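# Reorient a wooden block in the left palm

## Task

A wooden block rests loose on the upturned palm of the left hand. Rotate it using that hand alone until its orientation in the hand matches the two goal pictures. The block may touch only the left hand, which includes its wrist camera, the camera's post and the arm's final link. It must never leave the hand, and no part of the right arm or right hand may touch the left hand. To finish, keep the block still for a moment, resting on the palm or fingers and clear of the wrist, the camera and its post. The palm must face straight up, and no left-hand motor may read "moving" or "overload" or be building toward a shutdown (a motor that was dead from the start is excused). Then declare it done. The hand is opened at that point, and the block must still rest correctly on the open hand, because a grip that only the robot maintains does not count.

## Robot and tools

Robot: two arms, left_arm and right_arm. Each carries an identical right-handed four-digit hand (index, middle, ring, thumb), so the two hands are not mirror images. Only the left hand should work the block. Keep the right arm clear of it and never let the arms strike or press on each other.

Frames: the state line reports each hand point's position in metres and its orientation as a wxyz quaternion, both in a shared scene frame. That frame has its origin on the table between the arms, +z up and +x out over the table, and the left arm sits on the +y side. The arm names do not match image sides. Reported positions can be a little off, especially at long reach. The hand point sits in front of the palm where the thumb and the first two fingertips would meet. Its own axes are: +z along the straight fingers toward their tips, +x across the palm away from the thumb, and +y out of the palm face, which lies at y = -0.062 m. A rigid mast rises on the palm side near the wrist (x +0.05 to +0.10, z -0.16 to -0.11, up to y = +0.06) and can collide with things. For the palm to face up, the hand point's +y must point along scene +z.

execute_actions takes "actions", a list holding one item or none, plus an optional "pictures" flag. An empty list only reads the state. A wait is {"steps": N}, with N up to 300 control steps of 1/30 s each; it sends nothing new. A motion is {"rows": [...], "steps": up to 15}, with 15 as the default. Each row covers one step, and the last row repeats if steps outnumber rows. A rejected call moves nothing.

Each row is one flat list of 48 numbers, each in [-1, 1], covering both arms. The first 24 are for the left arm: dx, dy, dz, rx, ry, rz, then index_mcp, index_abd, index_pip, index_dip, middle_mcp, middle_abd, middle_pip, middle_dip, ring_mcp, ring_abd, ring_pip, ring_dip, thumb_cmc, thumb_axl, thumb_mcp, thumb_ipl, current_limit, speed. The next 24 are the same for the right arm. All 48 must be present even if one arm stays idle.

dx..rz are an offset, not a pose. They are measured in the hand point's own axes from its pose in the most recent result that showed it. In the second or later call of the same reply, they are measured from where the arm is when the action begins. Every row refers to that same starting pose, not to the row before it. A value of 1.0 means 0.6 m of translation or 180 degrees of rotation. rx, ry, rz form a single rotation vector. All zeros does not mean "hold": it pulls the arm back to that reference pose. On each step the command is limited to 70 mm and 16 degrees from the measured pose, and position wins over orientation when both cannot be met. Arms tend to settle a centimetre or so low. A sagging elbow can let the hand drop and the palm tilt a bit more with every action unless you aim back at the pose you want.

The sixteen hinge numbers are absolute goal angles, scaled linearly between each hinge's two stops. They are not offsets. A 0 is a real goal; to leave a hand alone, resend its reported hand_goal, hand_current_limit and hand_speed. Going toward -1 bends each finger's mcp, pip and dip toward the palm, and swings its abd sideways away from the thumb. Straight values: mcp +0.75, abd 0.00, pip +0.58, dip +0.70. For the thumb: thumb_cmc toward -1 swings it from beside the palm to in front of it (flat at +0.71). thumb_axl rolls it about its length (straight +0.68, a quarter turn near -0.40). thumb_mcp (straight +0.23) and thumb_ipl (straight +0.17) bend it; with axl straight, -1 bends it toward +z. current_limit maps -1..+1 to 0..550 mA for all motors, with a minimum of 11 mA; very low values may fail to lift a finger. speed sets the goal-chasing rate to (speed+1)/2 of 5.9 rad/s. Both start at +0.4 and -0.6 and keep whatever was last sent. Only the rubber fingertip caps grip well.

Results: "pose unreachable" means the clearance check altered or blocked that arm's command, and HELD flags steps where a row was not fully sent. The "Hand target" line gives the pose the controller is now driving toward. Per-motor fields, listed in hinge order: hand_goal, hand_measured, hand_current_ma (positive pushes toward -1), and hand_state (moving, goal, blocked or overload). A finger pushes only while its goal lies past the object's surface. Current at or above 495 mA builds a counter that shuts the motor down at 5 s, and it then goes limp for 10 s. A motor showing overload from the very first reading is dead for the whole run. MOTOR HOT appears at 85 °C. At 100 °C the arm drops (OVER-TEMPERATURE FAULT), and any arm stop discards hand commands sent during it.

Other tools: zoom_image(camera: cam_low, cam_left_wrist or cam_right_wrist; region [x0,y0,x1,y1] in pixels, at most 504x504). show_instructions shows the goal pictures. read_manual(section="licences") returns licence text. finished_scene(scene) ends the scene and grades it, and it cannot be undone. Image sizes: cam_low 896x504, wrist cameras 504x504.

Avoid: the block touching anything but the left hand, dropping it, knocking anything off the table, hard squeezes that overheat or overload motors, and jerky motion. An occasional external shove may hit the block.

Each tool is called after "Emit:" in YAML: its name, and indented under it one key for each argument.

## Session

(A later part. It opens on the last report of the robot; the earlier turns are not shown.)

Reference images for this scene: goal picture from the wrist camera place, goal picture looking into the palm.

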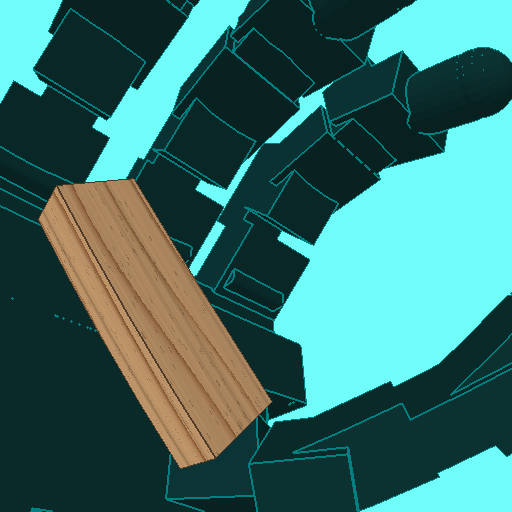

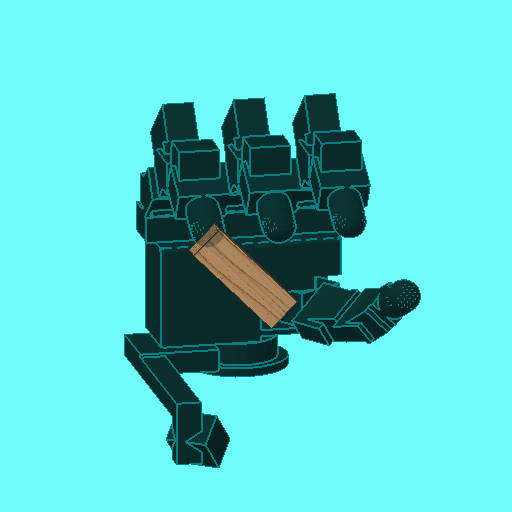

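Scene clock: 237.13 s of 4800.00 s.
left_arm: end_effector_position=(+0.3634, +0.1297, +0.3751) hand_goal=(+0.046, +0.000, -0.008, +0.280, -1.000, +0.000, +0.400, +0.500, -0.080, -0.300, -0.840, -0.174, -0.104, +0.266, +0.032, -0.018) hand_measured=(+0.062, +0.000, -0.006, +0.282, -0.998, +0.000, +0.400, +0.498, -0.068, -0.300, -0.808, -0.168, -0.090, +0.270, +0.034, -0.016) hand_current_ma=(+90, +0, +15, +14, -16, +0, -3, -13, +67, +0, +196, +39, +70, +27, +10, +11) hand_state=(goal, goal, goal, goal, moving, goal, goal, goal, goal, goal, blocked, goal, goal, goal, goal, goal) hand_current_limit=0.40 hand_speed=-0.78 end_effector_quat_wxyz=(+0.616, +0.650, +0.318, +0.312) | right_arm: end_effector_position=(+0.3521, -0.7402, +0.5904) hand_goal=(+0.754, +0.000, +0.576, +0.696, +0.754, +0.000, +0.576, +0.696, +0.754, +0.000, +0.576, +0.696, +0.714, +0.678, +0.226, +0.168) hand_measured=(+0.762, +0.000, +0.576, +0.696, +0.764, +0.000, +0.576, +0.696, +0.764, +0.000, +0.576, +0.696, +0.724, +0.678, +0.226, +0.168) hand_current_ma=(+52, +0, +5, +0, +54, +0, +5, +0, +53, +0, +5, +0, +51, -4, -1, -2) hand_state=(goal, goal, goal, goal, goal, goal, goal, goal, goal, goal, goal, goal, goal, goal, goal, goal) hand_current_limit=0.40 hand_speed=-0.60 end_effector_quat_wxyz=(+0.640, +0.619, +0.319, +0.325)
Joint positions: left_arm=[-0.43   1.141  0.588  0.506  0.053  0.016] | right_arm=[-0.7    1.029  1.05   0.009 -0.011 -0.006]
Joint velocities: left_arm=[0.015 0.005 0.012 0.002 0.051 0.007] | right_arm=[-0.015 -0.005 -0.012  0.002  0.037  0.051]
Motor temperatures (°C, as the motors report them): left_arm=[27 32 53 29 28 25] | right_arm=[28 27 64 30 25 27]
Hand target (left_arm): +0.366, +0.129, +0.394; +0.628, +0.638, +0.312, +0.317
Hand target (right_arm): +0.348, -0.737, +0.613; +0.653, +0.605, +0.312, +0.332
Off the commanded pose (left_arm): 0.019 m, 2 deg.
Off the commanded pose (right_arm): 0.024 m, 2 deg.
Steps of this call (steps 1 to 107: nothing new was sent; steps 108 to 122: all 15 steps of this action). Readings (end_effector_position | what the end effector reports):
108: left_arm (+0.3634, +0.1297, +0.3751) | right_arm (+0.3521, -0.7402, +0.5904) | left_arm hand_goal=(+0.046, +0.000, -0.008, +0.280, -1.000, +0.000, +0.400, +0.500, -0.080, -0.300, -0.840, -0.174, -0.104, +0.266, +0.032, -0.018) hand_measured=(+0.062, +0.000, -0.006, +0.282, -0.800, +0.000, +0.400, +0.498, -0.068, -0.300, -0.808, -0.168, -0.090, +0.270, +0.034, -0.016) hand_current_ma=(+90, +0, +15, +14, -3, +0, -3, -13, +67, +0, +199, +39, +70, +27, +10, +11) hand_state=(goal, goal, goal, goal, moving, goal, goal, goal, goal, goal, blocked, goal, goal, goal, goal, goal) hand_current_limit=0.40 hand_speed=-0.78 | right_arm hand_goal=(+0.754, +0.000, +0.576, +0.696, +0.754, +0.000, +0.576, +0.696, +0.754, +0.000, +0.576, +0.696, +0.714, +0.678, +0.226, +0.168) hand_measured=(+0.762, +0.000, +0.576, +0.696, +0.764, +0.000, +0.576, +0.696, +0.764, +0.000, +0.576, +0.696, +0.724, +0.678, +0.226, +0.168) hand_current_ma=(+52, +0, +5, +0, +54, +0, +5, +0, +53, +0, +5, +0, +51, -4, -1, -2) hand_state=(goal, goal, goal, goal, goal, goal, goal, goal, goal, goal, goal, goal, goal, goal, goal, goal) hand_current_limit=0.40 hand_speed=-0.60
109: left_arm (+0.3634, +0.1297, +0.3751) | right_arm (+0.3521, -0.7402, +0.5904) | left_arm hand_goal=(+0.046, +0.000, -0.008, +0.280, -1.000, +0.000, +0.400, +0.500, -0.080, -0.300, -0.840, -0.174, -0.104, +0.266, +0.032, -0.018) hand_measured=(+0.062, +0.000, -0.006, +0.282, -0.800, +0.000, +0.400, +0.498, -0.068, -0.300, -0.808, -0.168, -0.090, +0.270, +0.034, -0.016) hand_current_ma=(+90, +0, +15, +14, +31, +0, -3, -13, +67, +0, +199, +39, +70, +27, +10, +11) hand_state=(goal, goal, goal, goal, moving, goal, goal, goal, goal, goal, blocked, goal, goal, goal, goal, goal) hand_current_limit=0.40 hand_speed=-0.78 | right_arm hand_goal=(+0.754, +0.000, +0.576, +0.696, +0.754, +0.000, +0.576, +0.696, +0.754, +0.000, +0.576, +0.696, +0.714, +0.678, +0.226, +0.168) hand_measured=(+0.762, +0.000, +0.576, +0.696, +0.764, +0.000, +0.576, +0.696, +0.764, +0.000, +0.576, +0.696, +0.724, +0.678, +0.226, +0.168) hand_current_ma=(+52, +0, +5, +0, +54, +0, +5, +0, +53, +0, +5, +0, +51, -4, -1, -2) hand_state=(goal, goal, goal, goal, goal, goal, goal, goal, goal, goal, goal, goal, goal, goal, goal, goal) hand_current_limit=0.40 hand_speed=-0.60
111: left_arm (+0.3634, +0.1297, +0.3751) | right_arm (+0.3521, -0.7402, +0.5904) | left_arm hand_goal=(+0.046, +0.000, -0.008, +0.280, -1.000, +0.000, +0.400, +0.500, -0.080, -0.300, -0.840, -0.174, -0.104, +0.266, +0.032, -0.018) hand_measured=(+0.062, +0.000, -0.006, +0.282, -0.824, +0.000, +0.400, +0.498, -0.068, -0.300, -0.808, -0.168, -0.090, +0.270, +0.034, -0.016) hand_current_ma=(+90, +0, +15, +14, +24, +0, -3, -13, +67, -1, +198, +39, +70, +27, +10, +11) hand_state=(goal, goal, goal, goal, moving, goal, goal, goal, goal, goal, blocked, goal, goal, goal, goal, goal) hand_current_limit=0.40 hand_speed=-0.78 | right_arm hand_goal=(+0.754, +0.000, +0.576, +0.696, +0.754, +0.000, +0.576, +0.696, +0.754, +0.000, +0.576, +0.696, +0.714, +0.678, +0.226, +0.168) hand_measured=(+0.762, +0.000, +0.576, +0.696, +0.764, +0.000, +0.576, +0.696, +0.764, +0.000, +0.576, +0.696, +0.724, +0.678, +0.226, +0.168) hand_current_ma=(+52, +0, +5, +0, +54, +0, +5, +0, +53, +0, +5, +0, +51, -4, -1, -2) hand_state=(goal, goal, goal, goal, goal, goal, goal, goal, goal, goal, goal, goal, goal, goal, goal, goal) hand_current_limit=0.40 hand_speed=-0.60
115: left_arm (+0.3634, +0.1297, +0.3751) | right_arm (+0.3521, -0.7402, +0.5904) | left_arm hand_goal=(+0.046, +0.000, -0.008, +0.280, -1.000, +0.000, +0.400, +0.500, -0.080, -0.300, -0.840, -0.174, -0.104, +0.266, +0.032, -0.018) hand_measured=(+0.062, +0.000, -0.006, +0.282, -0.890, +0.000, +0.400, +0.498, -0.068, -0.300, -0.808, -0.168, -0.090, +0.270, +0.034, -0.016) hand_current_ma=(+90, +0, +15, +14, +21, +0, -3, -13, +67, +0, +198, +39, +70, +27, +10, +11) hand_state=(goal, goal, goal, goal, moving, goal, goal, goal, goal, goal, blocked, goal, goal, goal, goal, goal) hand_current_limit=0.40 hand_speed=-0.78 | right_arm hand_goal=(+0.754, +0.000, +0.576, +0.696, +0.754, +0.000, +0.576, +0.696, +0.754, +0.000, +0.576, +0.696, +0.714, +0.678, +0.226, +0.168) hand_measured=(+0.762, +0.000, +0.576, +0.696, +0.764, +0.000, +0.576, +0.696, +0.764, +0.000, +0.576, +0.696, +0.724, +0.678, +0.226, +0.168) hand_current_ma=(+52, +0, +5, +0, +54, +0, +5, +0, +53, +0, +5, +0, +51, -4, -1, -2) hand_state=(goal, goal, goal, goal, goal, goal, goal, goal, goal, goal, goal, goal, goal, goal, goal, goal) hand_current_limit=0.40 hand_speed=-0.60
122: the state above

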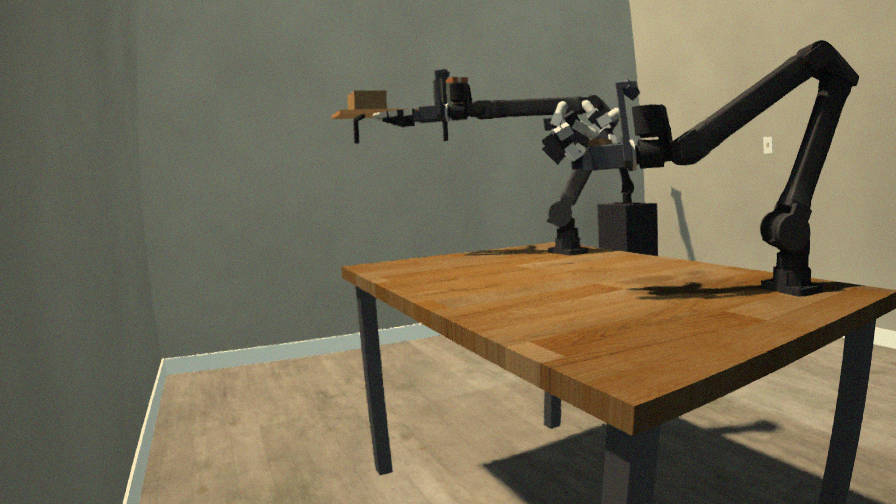

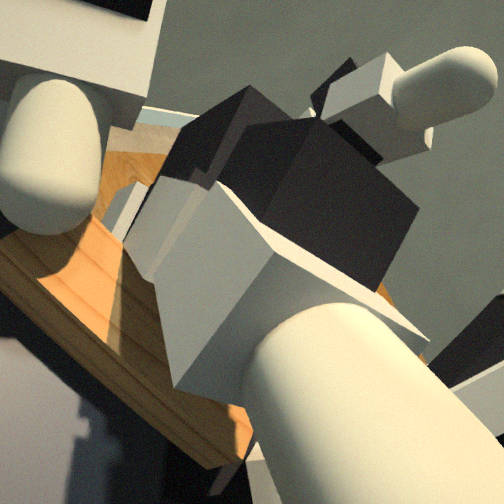

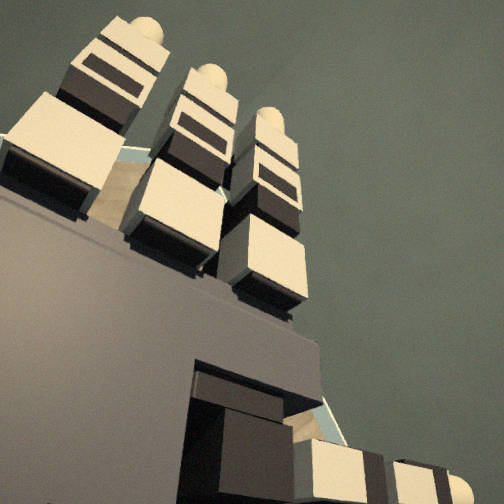

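Emit:
execute_actions:
  actions:
    - {"rows": [[0.001,0.0317,0.0037,-0.0119,0,0, 0.046,0,-0.008,0.28, -1.0,0,0.4,0.5, -0.08,-0.32,-0.843,-0.174, -0.104,0.266,0.032,-0.018, 0.4,-0.6, 0,0.0393,-0.0075,-0.0137,0,0, 0.754,0,0.576,0.696, 0.754,0,0.576,0.696, 0.754,0,0.576,0.696, 0.714,0.678,0.226,0.168, 0.4,-0.6],[0.001,0.0317,0.0037,-0.0119,0,0, 0.046,0,-0.008,0.28, -1.0,0,0.4,0.5, -0.08,-0.34,-0.846,-0.174, -0.104,0.266,0.032,-0.018, 0.4,-0.6, 0,0.0393,-0.0075,-0.0137,0,0, 0.754,0,0.576,0.696, 0.754,0,0.576,0.696, 0.754,0,0.576,0.696, 0.714,0.678,0.226,0.168, 0.4,-0.6],[0.001,0.0317,0.0037,-0.0119,0,0, 0.046,0,-0.008,0.28, -1.0,0,0.4,0.5, -0.08,-0.36,-0.849,-0.174, -0.104,0.266,0.032,-0.018, 0.4,-0.6, 0,0.0393,-0.0075,-0.0137,0,0, 0.754,0,0.576,0.696, 0.754,0,0.576,0.696, 0.754,0,0.576,0.696, 0.714,0.678,0.226,0.168, 0.4,-0.6],[0.001,0.0317,0.0037,-0.0119,0,0, 0.046,0,-0.008,0.28, -1.0,0,0.4,0.5, -0.08,-0.38,-0.852,-0.174, -0.104,0.266,0.032,-0.018, 0.4,-0.6, 0,0.0393,-0.0075,-0.0137,0,0, 0.754,0,0.576,0.696, 0.754,0,0.576,0.696, 0.754,0,0.576,0.696, 0.714,0.678,0.226,0.168, 0.4,-0.6],[0.001,0.0317,0.0037,-0.0119,0,0, 0.046,0,-0.008,0.28, -1.0,0,0.4,0.5, -0.08,-0.40,-0.855,-0.174, -0.104,0.266,0.032,-0.018, 0.4,-0.6, 0,0.0393,-0.0075,-0.0137,0,0, 0.754,0,0.576,0.696, 0.754,0,0.576,0.696, 0.754,0,0.576,0.696, 0.714,0.678,0.226,0.168, 0.4,-0.6],[0.001,0.0317,0.0037,-0.0119,0,0, 0.046,0,-0.008,0.28, -1.0,0,0.4,0.5, -0.08,-0.42,-0.858,-0.174, -0.104,0.266,0.032,-0.018, 0.4,-0.6, 0,0.0393,-0.0075,-0.0137,0,0, 0.754,0,0.576,0.696, 0.754,0,0.576,0.696, 0.754,0,0.576,0.696, 0.714,0.678,0.226,0.168, 0.4,-0.6],[0.001,0.0317,0.0037,-0.0119,0,0, 0.046,0,-0.008,0.28, -1.0,0,0.4,0.5, -0.08,-0.44,-0.861,-0.174, -0.104,0.266,0.032,-0.018, 0.4,-0.6, 0,0.0393,-0.0075,-0.0137,0,0, 0.754,0,0.576,0.696, 0.754,0,0.576,0.696, 0.754,0,0.576,0.696, 0.714,0.678,0.226,0.168, 0.4,-0.6],[0.001,0.0317,0.0037,-0.0119,0,0, 0.046,0,-0.008,0.28, -1.0,0,0.4,0.5, -0.08,-0.46,-0.864,-0.174, -0.104,0.266,0.032,-0.018, 0.4,-0.6, 0,0.0393,-0.0075,-0.0137,0,0, 0.754,0,0.576,0.696, 0.754,0,0.576,0.696, 0.754,0,0.576,0.696, 0.714,0.678,0.226,0.168, 0.4,-0.6],[0.001,0.0317,0.0037,-0.0119,0,0, 0.046,0,-0.008,0.28, -1.0,0,0.4,0.5, -0.08,-0.48,-0.867,-0.174, -0.104,0.266,0.032,-0.018, 0.4,-0.6, 0,0.0393,-0.0075,-0.0137,0,0, 0.754,0,0.576,0.696, 0.754,0,0.576,0.696, 0.754,0,0.576,0.696, 0.714,0.678,0.226,0.168, 0.4,-0.6],[0.001,0.0317,0.0037,-0.0119,0,0, 0.046,0,-0.008,0.28, -1.0,0,0.4,0.5, -0.08,-0.50,-0.87,-0.174, -0.104,0.266,0.032,-0.018, 0.4,-0.6, 0,0.0393,-0.0075,-0.0137,0,0, 0.754,0,0.576,0.696, 0.754,0,0.576,0.696, 0.754,0,0.576,0.696, 0.714,0.678,0.226,0.168, 0.4,-0.6]], "steps": 15}

Scene clock: 291.10 s of 4800.00 s.
left_arm: end_effector_position=(+0.3634, +0.1297, +0.3751) hand_goal=(+0.046, +0.000, -0.008, +0.280, -1.000, +0.000, +0.400, +0.500, -0.080, -0.500, -0.870, -0.174, -0.104, +0.266, +0.032, -0.018) hand_measured=(+0.062, +0.000, -0.006, +0.282, -1.000, +0.000, +0.400, +0.498, -0.068, -0.488, -0.834, -0.166, -0.090, +0.270, +0.034, -0.016) hand_current_ma=(+90, +0, +15, +14, +3, +3, -3, -13, +67, +56, +223, +42, +70, +27, +10, +11) hand_state=(goal, goal, goal, goal, goal, goal, goal, goal, goal, goal, blocked, goal, goal, goal, goal, goal) hand_current_limit=0.40 hand_speed=-0.60 end_effector_quat_wxyz=(+0.616, +0.650, +0.318, +0.312) | right_arm: end_effector_position=(+0.3521, -0.7402, +0.5904) hand_goal=(+0.754, +0.000, +0.576, +0.696, +0.754, +0.000, +0.576, +0.696, +0.754, +0.000, +0.576, +0.696, +0.714, +0.678, +0.226, +0.168) hand_measured=(+0.762, +0.000, +0.576, +0.696, +0.764, +0.000, +0.576, +0.696, +0.764, +0.000, +0.576, +0.696, +0.724, +0.678, +0.226, +0.168) hand_current_ma=(+52, +0, +5, +0, +54, +0, +5, +0, +53, +0, +5, +0, +51, -4, -1, -2) hand_state=(goal, goal, goal, goal, goal, goal, goal, goal, goal, goal, goal, goal, goal, goal, goal, goal) hand_current_limit=0.40 hand_speed=-0.60 end_effector_quat_wxyz=(+0.640, +0.619, +0.319, +0.325)
Joint positions: left_arm=[-0.43   1.141  0.588  0.506  0.053  0.016] | right_arm=[-0.7    1.029  1.05   0.009 -0.011 -0.006]
Joint velocities: left_arm=[-0.005 -0.005  0.007 -0.012 -0.007 -0.11 ] | right_arm=[ 0.005 -0.005  0.012  0.002 -0.051 -0.022]
Motor temperatures (°C, as the motors report them): left_arm=[27 32 53 29 28 25] | right_arm=[28 27 65 30 25 27]
Hand target (left_arm): +0.366, +0.129, +0.394; +0.628, +0.638, +0.312, +0.317
Hand target (right_arm): +0.348, -0.737, +0.613; +0.653, +0.605, +0.312, +0.332
Off the commanded pose (left_arm): 0.019 m, 2 deg.
Off the commanded pose (right_arm): 0.024 m, 2 deg.
Steps of this call (steps 1 to 1604: nothing new was sent; steps 1605 to 1619: all 15 steps of this action). Readings (end_effector_position | what the end effector reports):
1605: left_arm (+0.3634, +0.1297, +0.3751) | right_arm (+0.3521, -0.7402, +0.5904) | left_arm hand_goal=(+0.046, +0.000, -0.008, +0.280, -1.000, +0.000, +0.400, +0.500, -0.080, -0.320, -0.842, -0.174, -0.104, +0.266, +0.032, -0.018) hand_measured=(+0.062, +0.000, -0.006, +0.282, -1.000, +0.000, +0.400, +0.498, -0.068, -0.300, -0.808, -0.168, -0.090, +0.270, +0.034, -0.016) hand_current_ma=(+90, +0, +15, +14, +0, +0, -3, -13, +67, +0, +196, +39, +70, +27, +10, +11) hand_state=(goal, goal, goal, goal, goal, goal, goal, goal, goal, moving, moving, goal, goal, goal, goal, goal) hand_current_limit=0.40 hand_speed=-0.60 | right_arm hand_goal=(+0.754, +0.000, +0.576, +0.696, +0.754, +0.000, +0.576, +0.696, +0.754, +0.000, +0.576, +0.696, +0.714, +0.678, +0.226, +0.168) hand_measured=(+0.762, +0.000, +0.576, +0.696, +0.764, +0.000, +0.576, +0.696, +0.764, +0.000, +0.576, +0.696, +0.724, +0.678, +0.226, +0.168) hand_current_ma=(+52, +0, +5, +0, +54, +0, +5, +0, +53, +0, +5, +0, +51, -4, -1, -2) hand_state=(goal, goal, goal, goal, goal, goal, goal, goal, goal, goal, goal, goal, goal, goal, goal, goal) hand_current_limit=0.40 hand_speed=-0.60
1606: left_arm (+0.3634, +0.1297, +0.3751) | right_arm (+0.3521, -0.7402, +0.5904) | left_arm hand_goal=(+0.046, +0.000, -0.008, +0.280, -1.000, +0.000, +0.400, +0.500, -0.080, -0.340, -0.846, -0.174, -0.104, +0.266, +0.032, -0.018) hand_measured=(+0.062, +0.000, -0.006, +0.282, -1.000, +0.000, +0.400, +0.498, -0.068, -0.300, -0.808, -0.168, -0.090, +0.270, +0.034, -0.016) hand_current_ma=(+90, +0, +15, +14, +0, +0, -3, -13, +67, +33, +201, +39, +70, +27, +10, +11) hand_state=(goal, goal, goal, goal, goal, goal, goal, goal, goal, moving, moving, goal, goal, goal, goal, goal) hand_current_limit=0.40 hand_speed=-0.60 | right_arm hand_goal=(+0.754, +0.000, +0.576, +0.696, +0.754, +0.000, +0.576, +0.696, +0.754, +0.000, +0.576, +0.696, +0.714, +0.678, +0.226, +0.168) hand_measured=(+0.762, +0.000, +0.576, +0.696, +0.764, +0.000, +0.576, +0.696, +0.764, +0.000, +0.576, +0.696, +0.724, +0.678, +0.226, +0.168) hand_current_ma=(+52, +0, +5, +0, +54, +0, +5, +0, +53, +0, +5, +0, +51, -4, -1, -2) hand_state=(goal, goal, goal, goal, goal, goal, goal, goal, goal, goal, goal, goal, goal, goal, goal, goal) hand_current_limit=0.40 hand_speed=-0.60
1608: left_arm (+0.3634, +0.1297, +0.3751) | right_arm (+0.3521, -0.7402, +0.5904) | left_arm hand_goal=(+0.046, +0.000, -0.008, +0.280, -1.000, +0.000, +0.400, +0.500, -0.080, -0.380, -0.852, -0.174, -0.104, +0.266, +0.032, -0.018) hand_measured=(+0.062, +0.000, -0.006, +0.282, -1.000, +0.000, +0.400, +0.498, -0.068, -0.324, -0.810, -0.168, -0.090, +0.270, +0.034, -0.016) hand_current_ma=(+90, +0, +15, +14, +0, +0, -3, -13, +67, +43, +213, +39, +70, +27, +10, +11) hand_state=(goal, goal, goal, goal, goal, goal, goal, goal, goal, moving, moving, goal, goal, goal, goal, goal) hand_current_limit=0.40 hand_speed=-0.60 | right_arm hand_goal=(+0.754, +0.000, +0.576, +0.696, +0.754, +0.000, +0.576, +0.696, +0.754, +0.000, +0.576, +0.696, +0.714, +0.678, +0.226, +0.168) hand_measured=(+0.762, +0.000, +0.576, +0.696, +0.764, +0.000, +0.576, +0.696, +0.764, +0.000, +0.576, +0.696, +0.724, +0.678, +0.226, +0.168) hand_current_ma=(+52, +0, +5, +0, +54, +0, +5, +0, +53, +0, +5, +0, +51, -4, -1, -2) hand_state=(goal, goal, goal, goal, goal, goal, goal, goal, goal, goal, goal, goal, goal, goal, goal, goal) hand_current_limit=0.40 hand_speed=-0.60
1612: left_arm (+0.3634, +0.1297, +0.3751) | right_arm (+0.3521, -0.7402, +0.5904) | left_arm hand_goal=(+0.046, +0.000, -0.008, +0.280, -1.000, +0.000, +0.400, +0.500, -0.080, -0.460, -0.864, -0.174, -0.104, +0.266, +0.032, -0.018) hand_measured=(+0.062, +0.000, -0.006, +0.282, -1.000, +0.000, +0.400, +0.498, -0.068, -0.402, -0.820, -0.168, -0.090, +0.270, +0.034, -0.016) hand_current_ma=(+90, +0, +15, +14, +0, +0, -3, -13, +67, +42, +217, +42, +70, +27, +10, +11) hand_state=(goal, goal, goal, goal, goal, goal, goal, goal, goal, moving, moving, goal, goal, goal, goal, goal) hand_current_limit=0.40 hand_speed=-0.60 | right_arm hand_goal=(+0.754, +0.000, +0.576, +0.696, +0.754, +0.000, +0.576, +0.696, +0.754, +0.000, +0.576, +0.696, +0.714, +0.678, +0.226, +0.168) hand_measured=(+0.762, +0.000, +0.576, +0.696, +0.764, +0.000, +0.576, +0.696, +0.764, +0.000, +0.576, +0.696, +0.724, +0.678, +0.226, +0.168) hand_current_ma=(+52, +0, +5, +0, +54, +0, +5, +0, +53, +0, +5, +0, +51, -4, -1, -2) hand_state=(goal, goal, goal, goal, goal, goal, goal, goal, goal, goal, goal, goal, goal, goal, goal, goal) hand_current_limit=0.40 hand_speed=-0.60
1619: the state above

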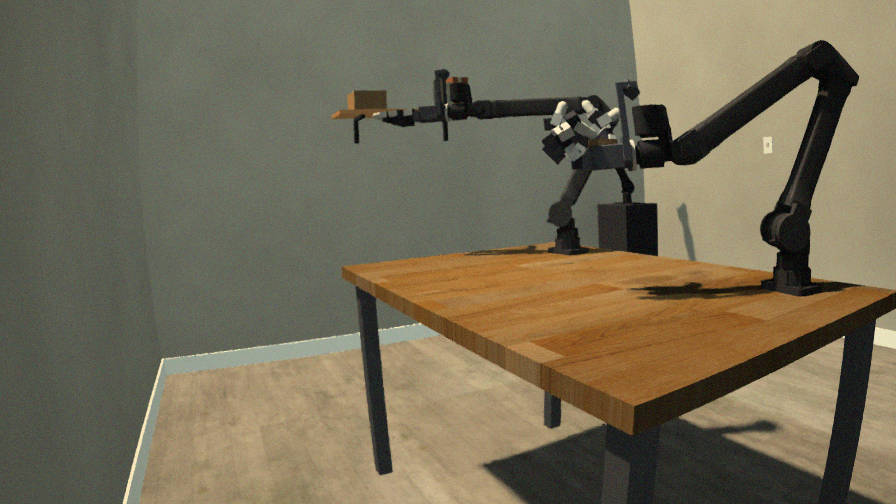

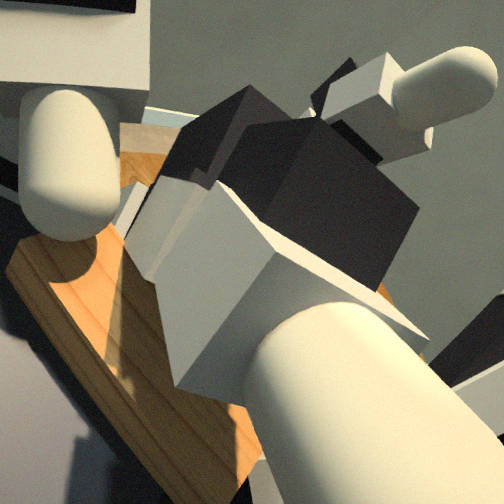

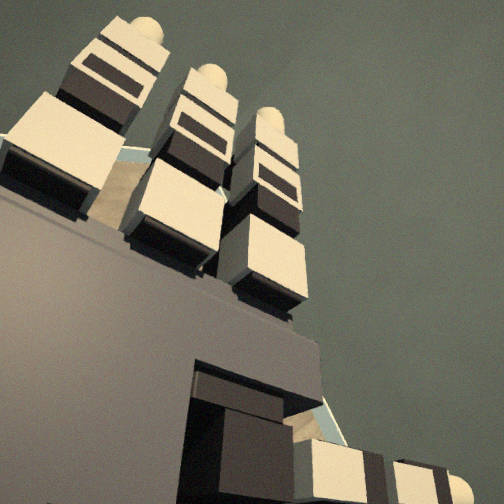

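Emit:
zoom_image:
  camera: "cam_left_wrist"
  region: [0, 204, 300, 504]

Region (0, 204, 300, 504) of cam_left_wrist's 504x504 image, scaled by 1.680, with more detail than that image has.

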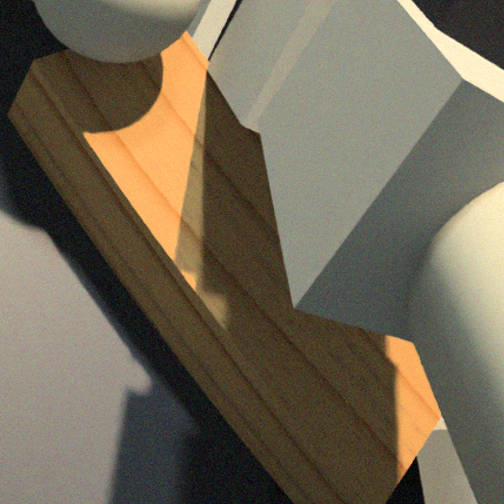

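Emit:
execute_actions:
  actions:
    - {"rows": [[0.001,0.0317,0.0037,-0.0119,0,0, 0.046,0,-0.008,0.28, -1.0,0,0.4,0.5, -0.08,-0.52,-0.873,-0.174, -0.104,0.266,0.032,-0.018, 0.4,-0.6, 0,0.0393,-0.0075,-0.0137,0,0, 0.754,0,0.576,0.696, 0.754,0,0.576,0.696, 0.754,0,0.576,0.696, 0.714,0.678,0.226,0.168, 0.4,-0.6],[0.001,0.0317,0.0037,-0.0119,0,0, 0.046,0,-0.008,0.28, -1.0,0,0.4,0.5, -0.08,-0.54,-0.877,-0.174, -0.104,0.266,0.032,-0.018, 0.4,-0.6, 0,0.0393,-0.0075,-0.0137,0,0, 0.754,0,0.576,0.696, 0.754,0,0.576,0.696, 0.754,0,0.576,0.696, 0.714,0.678,0.226,0.168, 0.4,-0.6],[0.001,0.0317,0.0037,-0.0119,0,0, 0.046,0,-0.008,0.28, -1.0,0,0.4,0.5, -0.08,-0.56,-0.881,-0.174, -0.104,0.266,0.032,-0.018, 0.4,-0.6, 0,0.0393,-0.0075,-0.0137,0,0, 0.754,0,0.576,0.696, 0.754,0,0.576,0.696, 0.754,0,0.576,0.696, 0.714,0.678,0.226,0.168, 0.4,-0.6],[0.001,0.0317,0.0037,-0.0119,0,0, 0.046,0,-0.008,0.28, -1.0,0,0.4,0.5, -0.08,-0.58,-0.885,-0.174, -0.104,0.266,0.032,-0.018, 0.4,-0.6, 0,0.0393,-0.0075,-0.0137,0,0, 0.754,0,0.576,0.696, 0.754,0,0.576,0.696, 0.754,0,0.576,0.696, 0.714,0.678,0.226,0.168, 0.4,-0.6]], "steps": 10}

Emit:
zoom_image:
  camera: "cam_left_wrist"
  region: [0, 204, 300, 504]

Scene clock: 351.43 s of 4800.00 s.
left_arm: end_effector_position=(+0.3634, +0.1297, +0.3751) hand_goal=(+0.046, +0.000, -0.008, +0.280, -1.000, +0.000, +0.400, +0.500, -0.080, -0.580, -0.884, -0.174, -0.104, +0.266, +0.032, -0.018) hand_measured=(+0.062, +0.000, -0.006, +0.282, -1.000, +0.000, +0.400, +0.498, -0.068, -0.570, -0.844, -0.166, -0.090, +0.270, +0.034, -0.016) hand_current_ma=(+90, +0, +15, +14, +3, +3, -3, -13, +67, +44, +240, +42, +70, +27, +10, +11) hand_state=(goal, goal, goal, goal, goal, goal, goal, goal, goal, goal, blocked, goal, goal, goal, goal, goal) hand_current_limit=0.40 hand_speed=-0.60 end_effector_quat_wxyz=(+0.616, +0.650, +0.318, +0.312) | right_arm: end_effector_position=(+0.3521, -0.7402, +0.5904) hand_goal=(+0.754, +0.000, +0.576, +0.696, +0.754, +0.000, +0.576, +0.696, +0.754, +0.000, +0.576, +0.696, +0.714, +0.678, +0.226, +0.168) hand_measured=(+0.762, +0.000, +0.576, +0.696, +0.764, +0.000, +0.576, +0.696, +0.764, +0.000, +0.576, +0.696, +0.724, +0.678, +0.226, +0.168) hand_current_ma=(+52, +0, +5, +0, +54, +0, +5, +0, +53, +0, +5, +0, +51, -4, -1, -2) hand_state=(goal, goal, goal, goal, goal, goal, goal, goal, goal, goal, goal, goal, goal, goal, goal, goal) hand_current_limit=0.40 hand_speed=-0.60 end_effector_quat_wxyz=(+0.640, +0.619, +0.319, +0.325)
Joint positions: left_arm=[-0.43   1.141  0.588  0.506  0.053  0.016] | right_arm=[-0.7    1.029  1.05   0.009 -0.011 -0.006]
Joint velocities: left_arm=[ 0.005 -0.005  0.007 -0.007  0.007 -0.037] | right_arm=[ 0.005 -0.005 -0.022 -0.012  0.037 -0.022]
Motor temperatures (°C, as the motors report them): left_arm=[27 32 54 29 28 25] | right_arm=[28 27 66 30 25 27]
Hand target (left_arm): +0.366, +0.129, +0.394; +0.628, +0.638, +0.312, +0.317
Hand target (right_arm): +0.348, -0.737, +0.613; +0.653, +0.605, +0.312, +0.332
Off the commanded pose (left_arm): 0.019 m, 2 deg.
Off the commanded pose (right_arm): 0.024 m, 2 deg.
Steps of this call (steps 1 to 1800: nothing new was sent; steps 1801 to 1810: all 10 steps of this action). Readings (end_effector_position | what the end effector reports):
1801: left_arm (+0.3634, +0.1297, +0.3751) | right_arm (+0.3521, -0.7402, +0.5904) | left_arm hand_goal=(+0.046, +0.000, -0.008, +0.280, -1.000, +0.000, +0.400, +0.500, -0.080, -0.520, -0.872, -0.174, -0.104, +0.266, +0.032, -0.018) hand_measured=(+0.062, +0.000, -0.006, +0.282, -1.000, +0.000, +0.400, +0.498, -0.068, -0.488, -0.834, -0.166, -0.090, +0.270, +0.034, -0.016) hand_current_ma=(+90, +0, +15, +14, +3, +3, -3, -13, +67, +56, +223, +42, +70, +27, +10, +11) hand_state=(goal, goal, goal, goal, goal, goal, goal, goal, goal, moving, moving, goal, goal, goal, goal, goal) hand_current_limit=0.40 hand_speed=-0.60 | right_arm hand_goal=(+0.754, +0.000, +0.576, +0.696, +0.754, +0.000, +0.576, +0.696, +0.754, +0.000, +0.576, +0.696, +0.714, +0.678, +0.226, +0.168) hand_measured=(+0.762, +0.000, +0.576, +0.696, +0.764, +0.000, +0.576, +0.696, +0.764, +0.000, +0.576, +0.696, +0.724, +0.678, +0.226, +0.168) hand_current_ma=(+52, +0, +5, +0, +54, +0, +5, +0, +53, +0, +5, +0, +51, -4, -1, -2) hand_state=(goal, goal, goal, goal, goal, goal, goal, goal, goal, goal, goal, goal, goal, goal, goal, goal) hand_current_limit=0.40 hand_speed=-0.60
1802: left_arm (+0.3634, +0.1297, +0.3751) | right_arm (+0.3521, -0.7402, +0.5904) | left_arm hand_goal=(+0.046, +0.000, -0.008, +0.280, -1.000, +0.000, +0.400, +0.500, -0.080, -0.540, -0.876, -0.174, -0.104, +0.266, +0.032, -0.018) hand_measured=(+0.062, +0.000, -0.006, +0.282, -1.000, +0.000, +0.400, +0.498, -0.068, -0.488, -0.834, -0.166, -0.090, +0.270, +0.034, -0.016) hand_current_ma=(+90, +0, +15, +14, +3, +3, -3, -13, +67, +88, +227, +42, +70, +27, +10, +11) hand_state=(goal, goal, goal, goal, goal, goal, goal, goal, goal, moving, moving, goal, goal, goal, goal, goal) hand_current_limit=0.40 hand_speed=-0.60 | right_arm hand_goal=(+0.754, +0.000, +0.576, +0.696, +0.754, +0.000, +0.576, +0.696, +0.754, +0.000, +0.576, +0.696, +0.714, +0.678, +0.226, +0.168) hand_measured=(+0.762, +0.000, +0.576, +0.696, +0.764, +0.000, +0.576, +0.696, +0.764, +0.000, +0.576, +0.696, +0.724, +0.678, +0.226, +0.168) hand_current_ma=(+52, +0, +5, +0, +54, +0, +5, +0, +53, +0, +5, +0, +51, -4, -1, -2) hand_state=(goal, goal, goal, goal, goal, goal, goal, goal, goal, goal, goal, goal, goal, goal, goal, goal) hand_current_limit=0.40 hand_speed=-0.60
1804: left_arm (+0.3634, +0.1297, +0.3751) | right_arm (+0.3521, -0.7402, +0.5904) | left_arm hand_goal=(+0.046, +0.000, -0.008, +0.280, -1.000, +0.000, +0.400, +0.500, -0.080, -0.580, -0.884, -0.174, -0.104, +0.266, +0.032, -0.018) hand_measured=(+0.062, +0.000, -0.006, +0.282, -1.000, +0.000, +0.400, +0.498, -0.068, -0.514, -0.836, -0.166, -0.090, +0.270, +0.034, -0.016) hand_current_ma=(+90, +0, +15, +14, +3, +3, -3, -13, +67, +80, +240, +42, +70, +27, +10, +11) hand_state=(goal, goal, goal, goal, goal, goal, goal, goal, goal, moving, moving, goal, goal, goal, goal, goal) hand_current_limit=0.40 hand_speed=-0.60 | right_arm hand_goal=(+0.754, +0.000, +0.576, +0.696, +0.754, +0.000, +0.576, +0.696, +0.754, +0.000, +0.576, +0.696, +0.714, +0.678, +0.226, +0.168) hand_measured=(+0.762, +0.000, +0.576, +0.696, +0.764, +0.000, +0.576, +0.696, +0.764, +0.000, +0.576, +0.696, +0.724, +0.678, +0.226, +0.168) hand_current_ma=(+52, +0, +5, +0, +54, +0, +5, +0, +53, +0, +5, +0, +51, -4, -1, -2) hand_state=(goal, goal, goal, goal, goal, goal, goal, goal, goal, goal, goal, goal, goal, goal, goal, goal) hand_current_limit=0.40 hand_speed=-0.60
1808: left_arm (+0.3634, +0.1297, +0.3751) | right_arm (+0.3521, -0.7402, +0.5904) | left_arm hand_goal=(+0.046, +0.000, -0.008, +0.280, -1.000, +0.000, +0.400, +0.500, -0.080, -0.580, -0.884, -0.174, -0.104, +0.266, +0.032, -0.018) hand_measured=(+0.062, +0.000, -0.006, +0.282, -1.000, +0.000, +0.400, +0.498, -0.068, -0.568, -0.844, -0.166, -0.090, +0.270, +0.034, -0.016) hand_current_ma=(+90, +0, +15, +14, +3, +3, -3, -13, +67, +43, +240, +42, +70, +27, +10, +11) hand_state=(goal, goal, goal, goal, goal, goal, goal, goal, goal, moving, blocked, goal, goal, goal, goal, goal) hand_current_limit=0.40 hand_speed=-0.60 | right_arm hand_goal=(+0.754, +0.000, +0.576, +0.696, +0.754, +0.000, +0.576, +0.696, +0.754, +0.000, +0.576, +0.696, +0.714, +0.678, +0.226, +0.168) hand_measured=(+0.762, +0.000, +0.576, +0.696, +0.764, +0.000, +0.576, +0.696, +0.764, +0.000, +0.576, +0.696, +0.724, +0.678, +0.226, +0.168) hand_current_ma=(+52, +0, +5, +0, +54, +0, +5, +0, +53, +0, +5, +0, +51, -4, -1, -2) hand_state=(goal, goal, goal, goal, goal, goal, goal, goal, goal, goal, goal, goal, goal, goal, goal, goal) hand_current_limit=0.40 hand_speed=-0.60
1810: the state above

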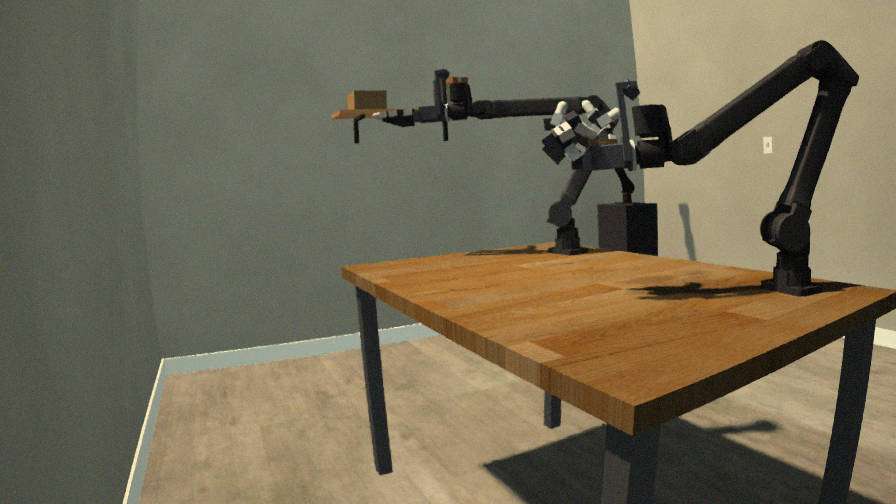

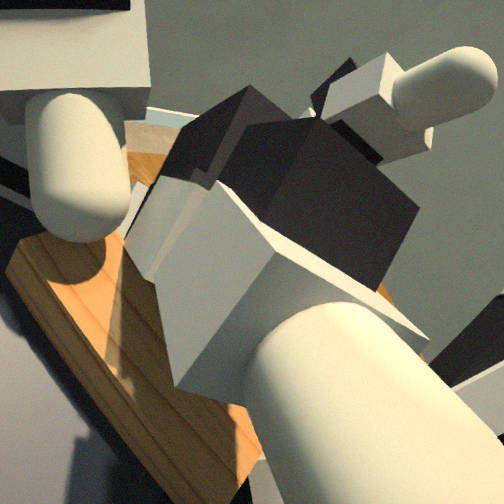

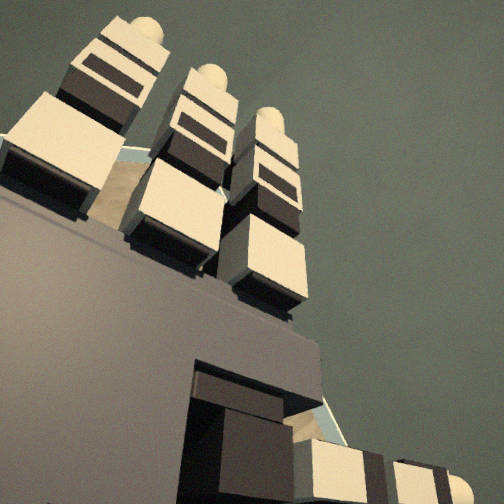

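Region (0, 204, 300, 504) of cam_left_wrist's 504x504 image, scaled by 1.680, with more detail than that image has.

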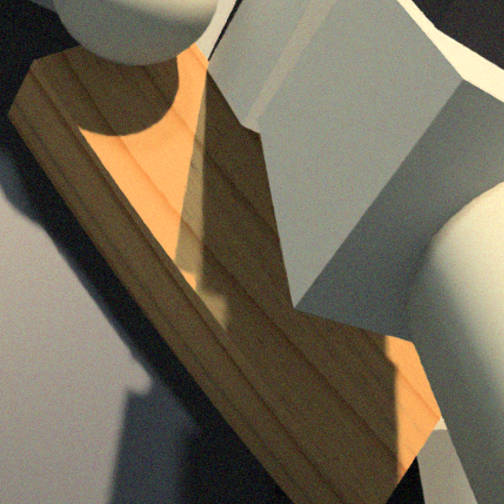

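Emit:
execute_actions:
  actions:
    - {"rows": [ [0.001,0.0317,0.0037,-0.0119,0,0, 0.046,0,-0.008,0.28, -1.0,0,0.4,0.5, -0.06,-0.57,-0.893,-0.174, -0.104,0.266,0.032,-0.018, 0.4,-0.6, 0,0.0393,-0.0075,-0.0137,0,0, 0.754,0,0.576,0.696, 0.754,0,0.576,0.696, 0.754,0,0.576,0.696, 0.714,0.678,0.226,0.168, 0.4,-0.6], [0.001,0.0317,0.0037,-0.0119,0,0, 0.046,0,-0.008,0.28, -1.0,0,0.4,0.5, -0.04,-0.56,-0.901,-0.174, -0.104,0.266,0.032,-0.018, 0.4,-0.6, 0,0.0393,-0.0075,-0.0137,0,0, 0.754,0,0.576,0.696, 0.754,0,0.576,0.696, 0.754,0,0.576,0.696, 0.714,0.678,0.226,0.168, 0.4,-0.6], [0.001,0.0317,0.0037,-0.0119,0,0, 0.046,0,-0.008,0.28, -0.99,0,0.4,0.5, -0.02,-0.55,-0.909,-0.174, -0.104,0.266,0.032,-0.018, 0.4,-0.6, 0,0.0393,-0.0075,-0.0137,0,0, 0.754,0,0.576,0.696, 0.754,0,0.576,0.696, 0.754,0,0.576,0.696, 0.714,0.678,0.226,0.168, 0.4,-0.6], [0.001,0.0317,0.0037,-0.0119,0,0, 0.046,0,-0.008,0.28, -0.975,0,0.4,0.5, 0.0,-0.54,-0.917,-0.174, -0.104,0.266,0.032,-0.018, 0.4,-0.6, 0,0.0393,-0.0075,-0.0137,0,0, 0.754,0,0.576,0.696, 0.754,0,0.576,0.696, 0.754,0,0.576,0.696, 0.714,0.678,0.226,0.168, 0.4,-0.6], [0.001,0.0317,0.0037,-0.0119,0,0, 0.046,0,-0.008,0.28, -0.96,0,0.4,0.5, 0.02,-0.53,-0.925,-0.174, -0.104,0.266,0.032,-0.018, 0.4,-0.6, 0,0.0393,-0.0075,-0.0137,0,0, 0.754,0,0.576,0.696, 0.754,0,0.576,0.696, 0.754,0,0.576,0.696, 0.714,0.678,0.226,0.168, 0.4,-0.6], [0.001,0.0317,0.0037,-0.0119,0,0, 0.046,0,-0.008,0.28, -0.945,0,0.4,0.5, 0.04,-0.52,-0.933,-0.174, -0.104,0.266,0.032,-0.018, 0.4,-0.6, 0,0.0393,-0.0075,-0.0137,0,0, 0.754,0,0.576,0.696, 0.754,0,0.576,0.696, 0.754,0,0.576,0.696, 0.714,0.678,0.226,0.168, 0.4,-0.6], [0.001,0.0317,0.0037,-0.0119,0,0, 0.046,0,-0.008,0.28, -0.93,0,0.4,0.5, 0.06,-0.51,-0.941,-0.174, -0.104,0.266,0.032,-0.018, 0.4,-0.6, 0,0.0393,-0.0075,-0.0137,0,0, 0.754,0,0.576,0.696, 0.754,0,0.576,0.696, 0.754,0,0.576,0.696, 0.714,0.678,0.226,0.168, 0.4,-0.6] ], "steps": 13}

Emit:
zoom_image:
  camera: "cam_left_wrist"
  region: [0, 164, 340, 504]

Scene clock: 409.60 s of 4800.00 s.
left_arm: end_effector_position=(+0.3634, +0.1297, +0.3751) hand_goal=(+0.046, +0.000, -0.008, +0.280, -0.930, +0.000, +0.400, +0.500, +0.060, -0.510, -0.940, -0.174, -0.104, +0.266, +0.032, -0.018) hand_measured=(+0.062, +0.000, -0.006, +0.282, -0.944, +0.002, +0.400, +0.498, +0.068, -0.518, -0.916, -0.166, -0.090, +0.270, +0.034, -0.016) hand_current_ma=(+90, +0, +15, +14, -79, +6, -3, -13, +41, -39, +138, +43, +70, +27, +10, +11) hand_state=(goal, goal, goal, goal, goal, goal, goal, goal, goal, goal, blocked, goal, goal, goal, goal, goal) hand_current_limit=0.40 hand_speed=-0.60 end_effector_quat_wxyz=(+0.616, +0.650, +0.318, +0.312) | right_arm: end_effector_position=(+0.3521, -0.7402, +0.5904) hand_goal=(+0.754, +0.000, +0.576, +0.696, +0.754, +0.000, +0.576, +0.696, +0.754, +0.000, +0.576, +0.696, +0.714, +0.678, +0.226, +0.168) hand_measured=(+0.762, +0.000, +0.576, +0.696, +0.764, +0.000, +0.576, +0.696, +0.764, +0.000, +0.576, +0.696, +0.724, +0.678, +0.226, +0.168) hand_current_ma=(+52, +0, +5, +0, +54, +0, +5, +0, +53, +0, +5, +0, +51, -4, -1, -2) hand_state=(goal, goal, goal, goal, goal, goal, goal, goal, goal, goal, goal, goal, goal, goal, goal, goal) hand_current_limit=0.40 hand_speed=-0.60 end_effector_quat_wxyz=(+0.640, +0.619, +0.319, +0.325)
Joint positions: left_arm=[-0.43   1.141  0.588  0.506  0.053  0.016] | right_arm=[-0.7    1.029  1.05   0.009 -0.011 -0.006]
Joint velocities: left_arm=[ 0.015  0.005 -0.012 -0.002  0.022  0.066] | right_arm=[-0.005  0.005 -0.032 -0.017  0.037 -0.022]
Motor temperatures (°C, as the motors report them): left_arm=[27 32 55 29 28 25] | right_arm=[28 27 68 30 25 27]
Hand target (left_arm): +0.366, +0.129, +0.394; +0.628, +0.638, +0.312, +0.317
Hand target (right_arm): +0.348, -0.737, +0.613; +0.653, +0.605, +0.312, +0.332
Off the commanded pose (left_arm): 0.019 m, 2 deg.
Off the commanded pose (right_arm): 0.024 m, 2 deg.
Steps of this call (steps 1 to 1732: nothing new was sent; steps 1733 to 1745: all 13 steps of this action). Readings (end_effector_position | what the end effector reports):
1733: left_arm (+0.3634, +0.1297, +0.3751) | right_arm (+0.3521, -0.7402, +0.5904) | left_arm hand_goal=(+0.046, +0.000, -0.008, +0.280, -1.000, +0.000, +0.400, +0.500, -0.060, -0.570, -0.892, -0.174, -0.104, +0.266, +0.032, -0.018) hand_measured=(+0.062, +0.000, -0.006, +0.282, -1.000, +0.000, +0.400, +0.498, -0.068, -0.570, -0.844, -0.166, -0.090, +0.270, +0.034, -0.016) hand_current_ma=(+90, +0, +15, +14, +3, +3, -3, -13, +67, +45, +240, +42, +70, +27, +10, +11) hand_state=(goal, goal, goal, goal, goal, goal, goal, goal, moving, moving, moving, goal, goal, goal, goal, goal) hand_current_limit=0.40 hand_speed=-0.60 | right_arm hand_goal=(+0.754, +0.000, +0.576, +0.696, +0.754, +0.000, +0.576, +0.696, +0.754, +0.000, +0.576, +0.696, +0.714, +0.678, +0.226, +0.168) hand_measured=(+0.762, +0.000, +0.576, +0.696, +0.764, +0.000, +0.576, +0.696, +0.764, +0.000, +0.576, +0.696, +0.724, +0.678, +0.226, +0.168) hand_current_ma=(+52, +0, +5, +0, +54, +0, +5, +0, +53, +0, +5, +0, +51, -4, -1, -2) hand_state=(goal, goal, goal, goal, goal, goal, goal, goal, goal, goal, goal, goal, goal, goal, goal, goal) hand_current_limit=0.40 hand_speed=-0.60
1734: left_arm (+0.3634, +0.1297, +0.3751) | right_arm (+0.3521, -0.7402, +0.5904) | left_arm hand_goal=(+0.046, +0.000, -0.008, +0.280, -1.000, +0.000, +0.400, +0.500, -0.040, -0.560, -0.900, -0.174, -0.104, +0.266, +0.032, -0.018) hand_measured=(+0.062, +0.000, -0.006, +0.282, -1.000, +0.000, +0.400, +0.498, -0.068, -0.570, -0.844, -0.166, -0.090, +0.270, +0.034, -0.016) hand_current_ma=(+90, +0, +15, +14, +3, +3, -3, -13, +24, +23, +256, +42, +70, +27, +10, +11) hand_state=(goal, goal, goal, goal, goal, goal, goal, goal, moving, moving, moving, goal, goal, goal, goal, goal) hand_current_limit=0.40 hand_speed=-0.60 | right_arm hand_goal=(+0.754, +0.000, +0.576, +0.696, +0.754, +0.000, +0.576, +0.696, +0.754, +0.000, +0.576, +0.696, +0.714, +0.678, +0.226, +0.168) hand_measured=(+0.762, +0.000, +0.576, +0.696, +0.764, +0.000, +0.576, +0.696, +0.764, +0.000, +0.576, +0.696, +0.724, +0.678, +0.226, +0.168) hand_current_ma=(+52, +0, +5, +0, +54, +0, +5, +0, +53, +0, +5, +0, +51, -4, -1, -2) hand_state=(goal, goal, goal, goal, goal, goal, goal, goal, goal, goal, goal, goal, goal, goal, goal, goal) hand_current_limit=0.40 hand_speed=-0.60
1736: left_arm (+0.3634, +0.1297, +0.3751) | right_arm (+0.3521, -0.7402, +0.5904) | left_arm hand_goal=(+0.046, +0.000, -0.008, +0.280, -0.974, +0.000, +0.400, +0.500, +0.000, -0.540, -0.916, -0.174, -0.104, +0.266, +0.032, -0.018) hand_measured=(+0.062, +0.000, -0.006, +0.282, -0.998, +0.002, +0.400, +0.498, -0.044, -0.566, -0.860, -0.166, -0.090, +0.270, +0.034, -0.016) hand_current_ma=(+90, +0, +15, +14, -11, +7, -3, -13, +13, -28, +209, +43, +70, +27, +10, +11) hand_state=(goal, goal, goal, goal, moving, goal, goal, goal, moving, moving, moving, goal, goal, goal, goal, goal) hand_current_limit=0.40 hand_speed=-0.60 | right_arm hand_goal=(+0.754, +0.000, +0.576, +0.696, +0.754, +0.000, +0.576, +0.696, +0.754, +0.000, +0.576, +0.696, +0.714, +0.678, +0.226, +0.168) hand_measured=(+0.762, +0.000, +0.576, +0.696, +0.764, +0.000, +0.576, +0.696, +0.764, +0.000, +0.576, +0.696, +0.724, +0.678, +0.226, +0.168) hand_current_ma=(+52, +0, +5, +0, +54, +0, +5, +0, +53, +0, +5, +0, +51, -4, -1, -2) hand_state=(goal, goal, goal, goal, goal, goal, goal, goal, goal, goal, goal, goal, goal, goal, goal, goal) hand_current_limit=0.40 hand_speed=-0.60
1740: left_arm (+0.3634, +0.1297, +0.3751) | right_arm (+0.3521, -0.7402, +0.5904) | left_arm hand_goal=(+0.046, +0.000, -0.008, +0.280, -0.930, +0.000, +0.400, +0.500, +0.060, -0.510, -0.940, -0.174, -0.104, +0.266, +0.032, -0.018) hand_measured=(+0.062, +0.000, -0.006, +0.282, -0.968, +0.002, +0.400, +0.498, +0.034, -0.536, -0.900, -0.166, -0.090, +0.270, +0.034, -0.016) hand_current_ma=(+90, +0, +15, +14, -108, +6, -3, -13, +12, -51, +159, +43, +70, +27, +10, +11) hand_state=(goal, goal, goal, goal, moving, goal, goal, goal, moving, moving, moving, goal, goal, goal, goal, goal) hand_current_limit=0.40 hand_speed=-0.60 | right_arm hand_goal=(+0.754, +0.000, +0.576, +0.696, +0.754, +0.000, +0.576, +0.696, +0.754, +0.000, +0.576, +0.696, +0.714, +0.678, +0.226, +0.168) hand_measured=(+0.762, +0.000, +0.576, +0.696, +0.764, +0.000, +0.576, +0.696, +0.764, +0.000, +0.576, +0.696, +0.724, +0.678, +0.226, +0.168) hand_current_ma=(+52, +0, +5, +0, +54, +0, +5, +0, +53, +0, +5, +0, +51, -4, -1, -2) hand_state=(goal, goal, goal, goal, goal, goal, goal, goal, goal, goal, goal, goal, goal, goal, goal, goal) hand_current_limit=0.40 hand_speed=-0.60
1745: the state above

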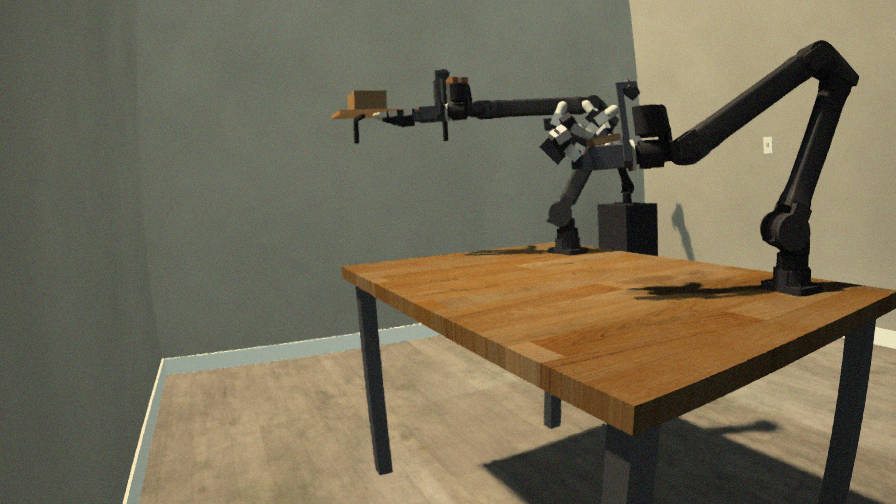

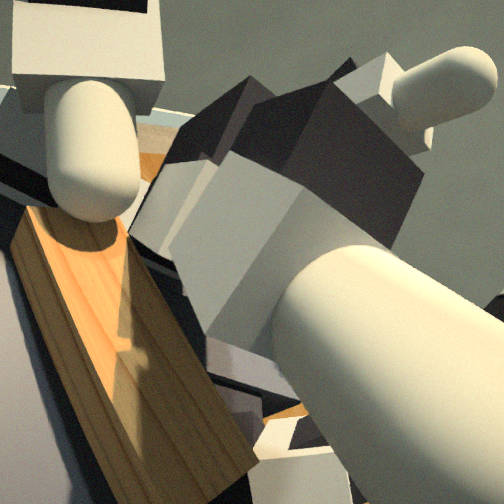

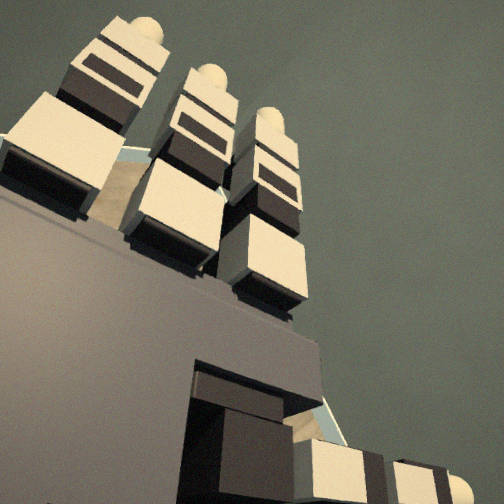

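Region (0, 164, 340, 504) of cam_left_wrist's 504x504 image, scaled by 1.482, with more detail than that image has.

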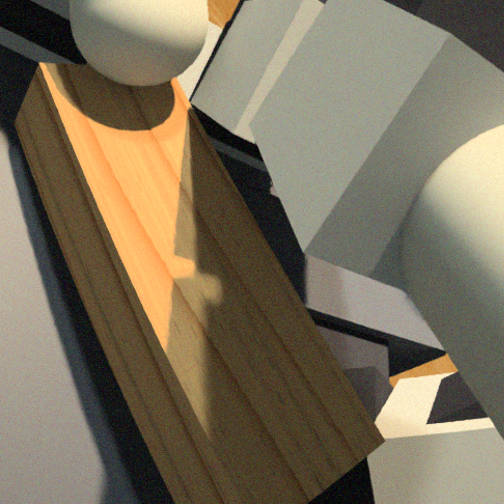

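Emit:
zoom_image:
  camera: "cam_low"
  region: [530, 80, 670, 185]

Region (530, 80, 670, 185) of cam_low's 896x504 image, scaled by 3.600, with more detail than that image has; it fills the top 378 rows of this view, and the rest is white.

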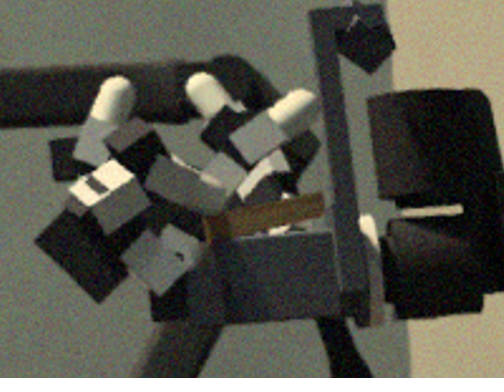

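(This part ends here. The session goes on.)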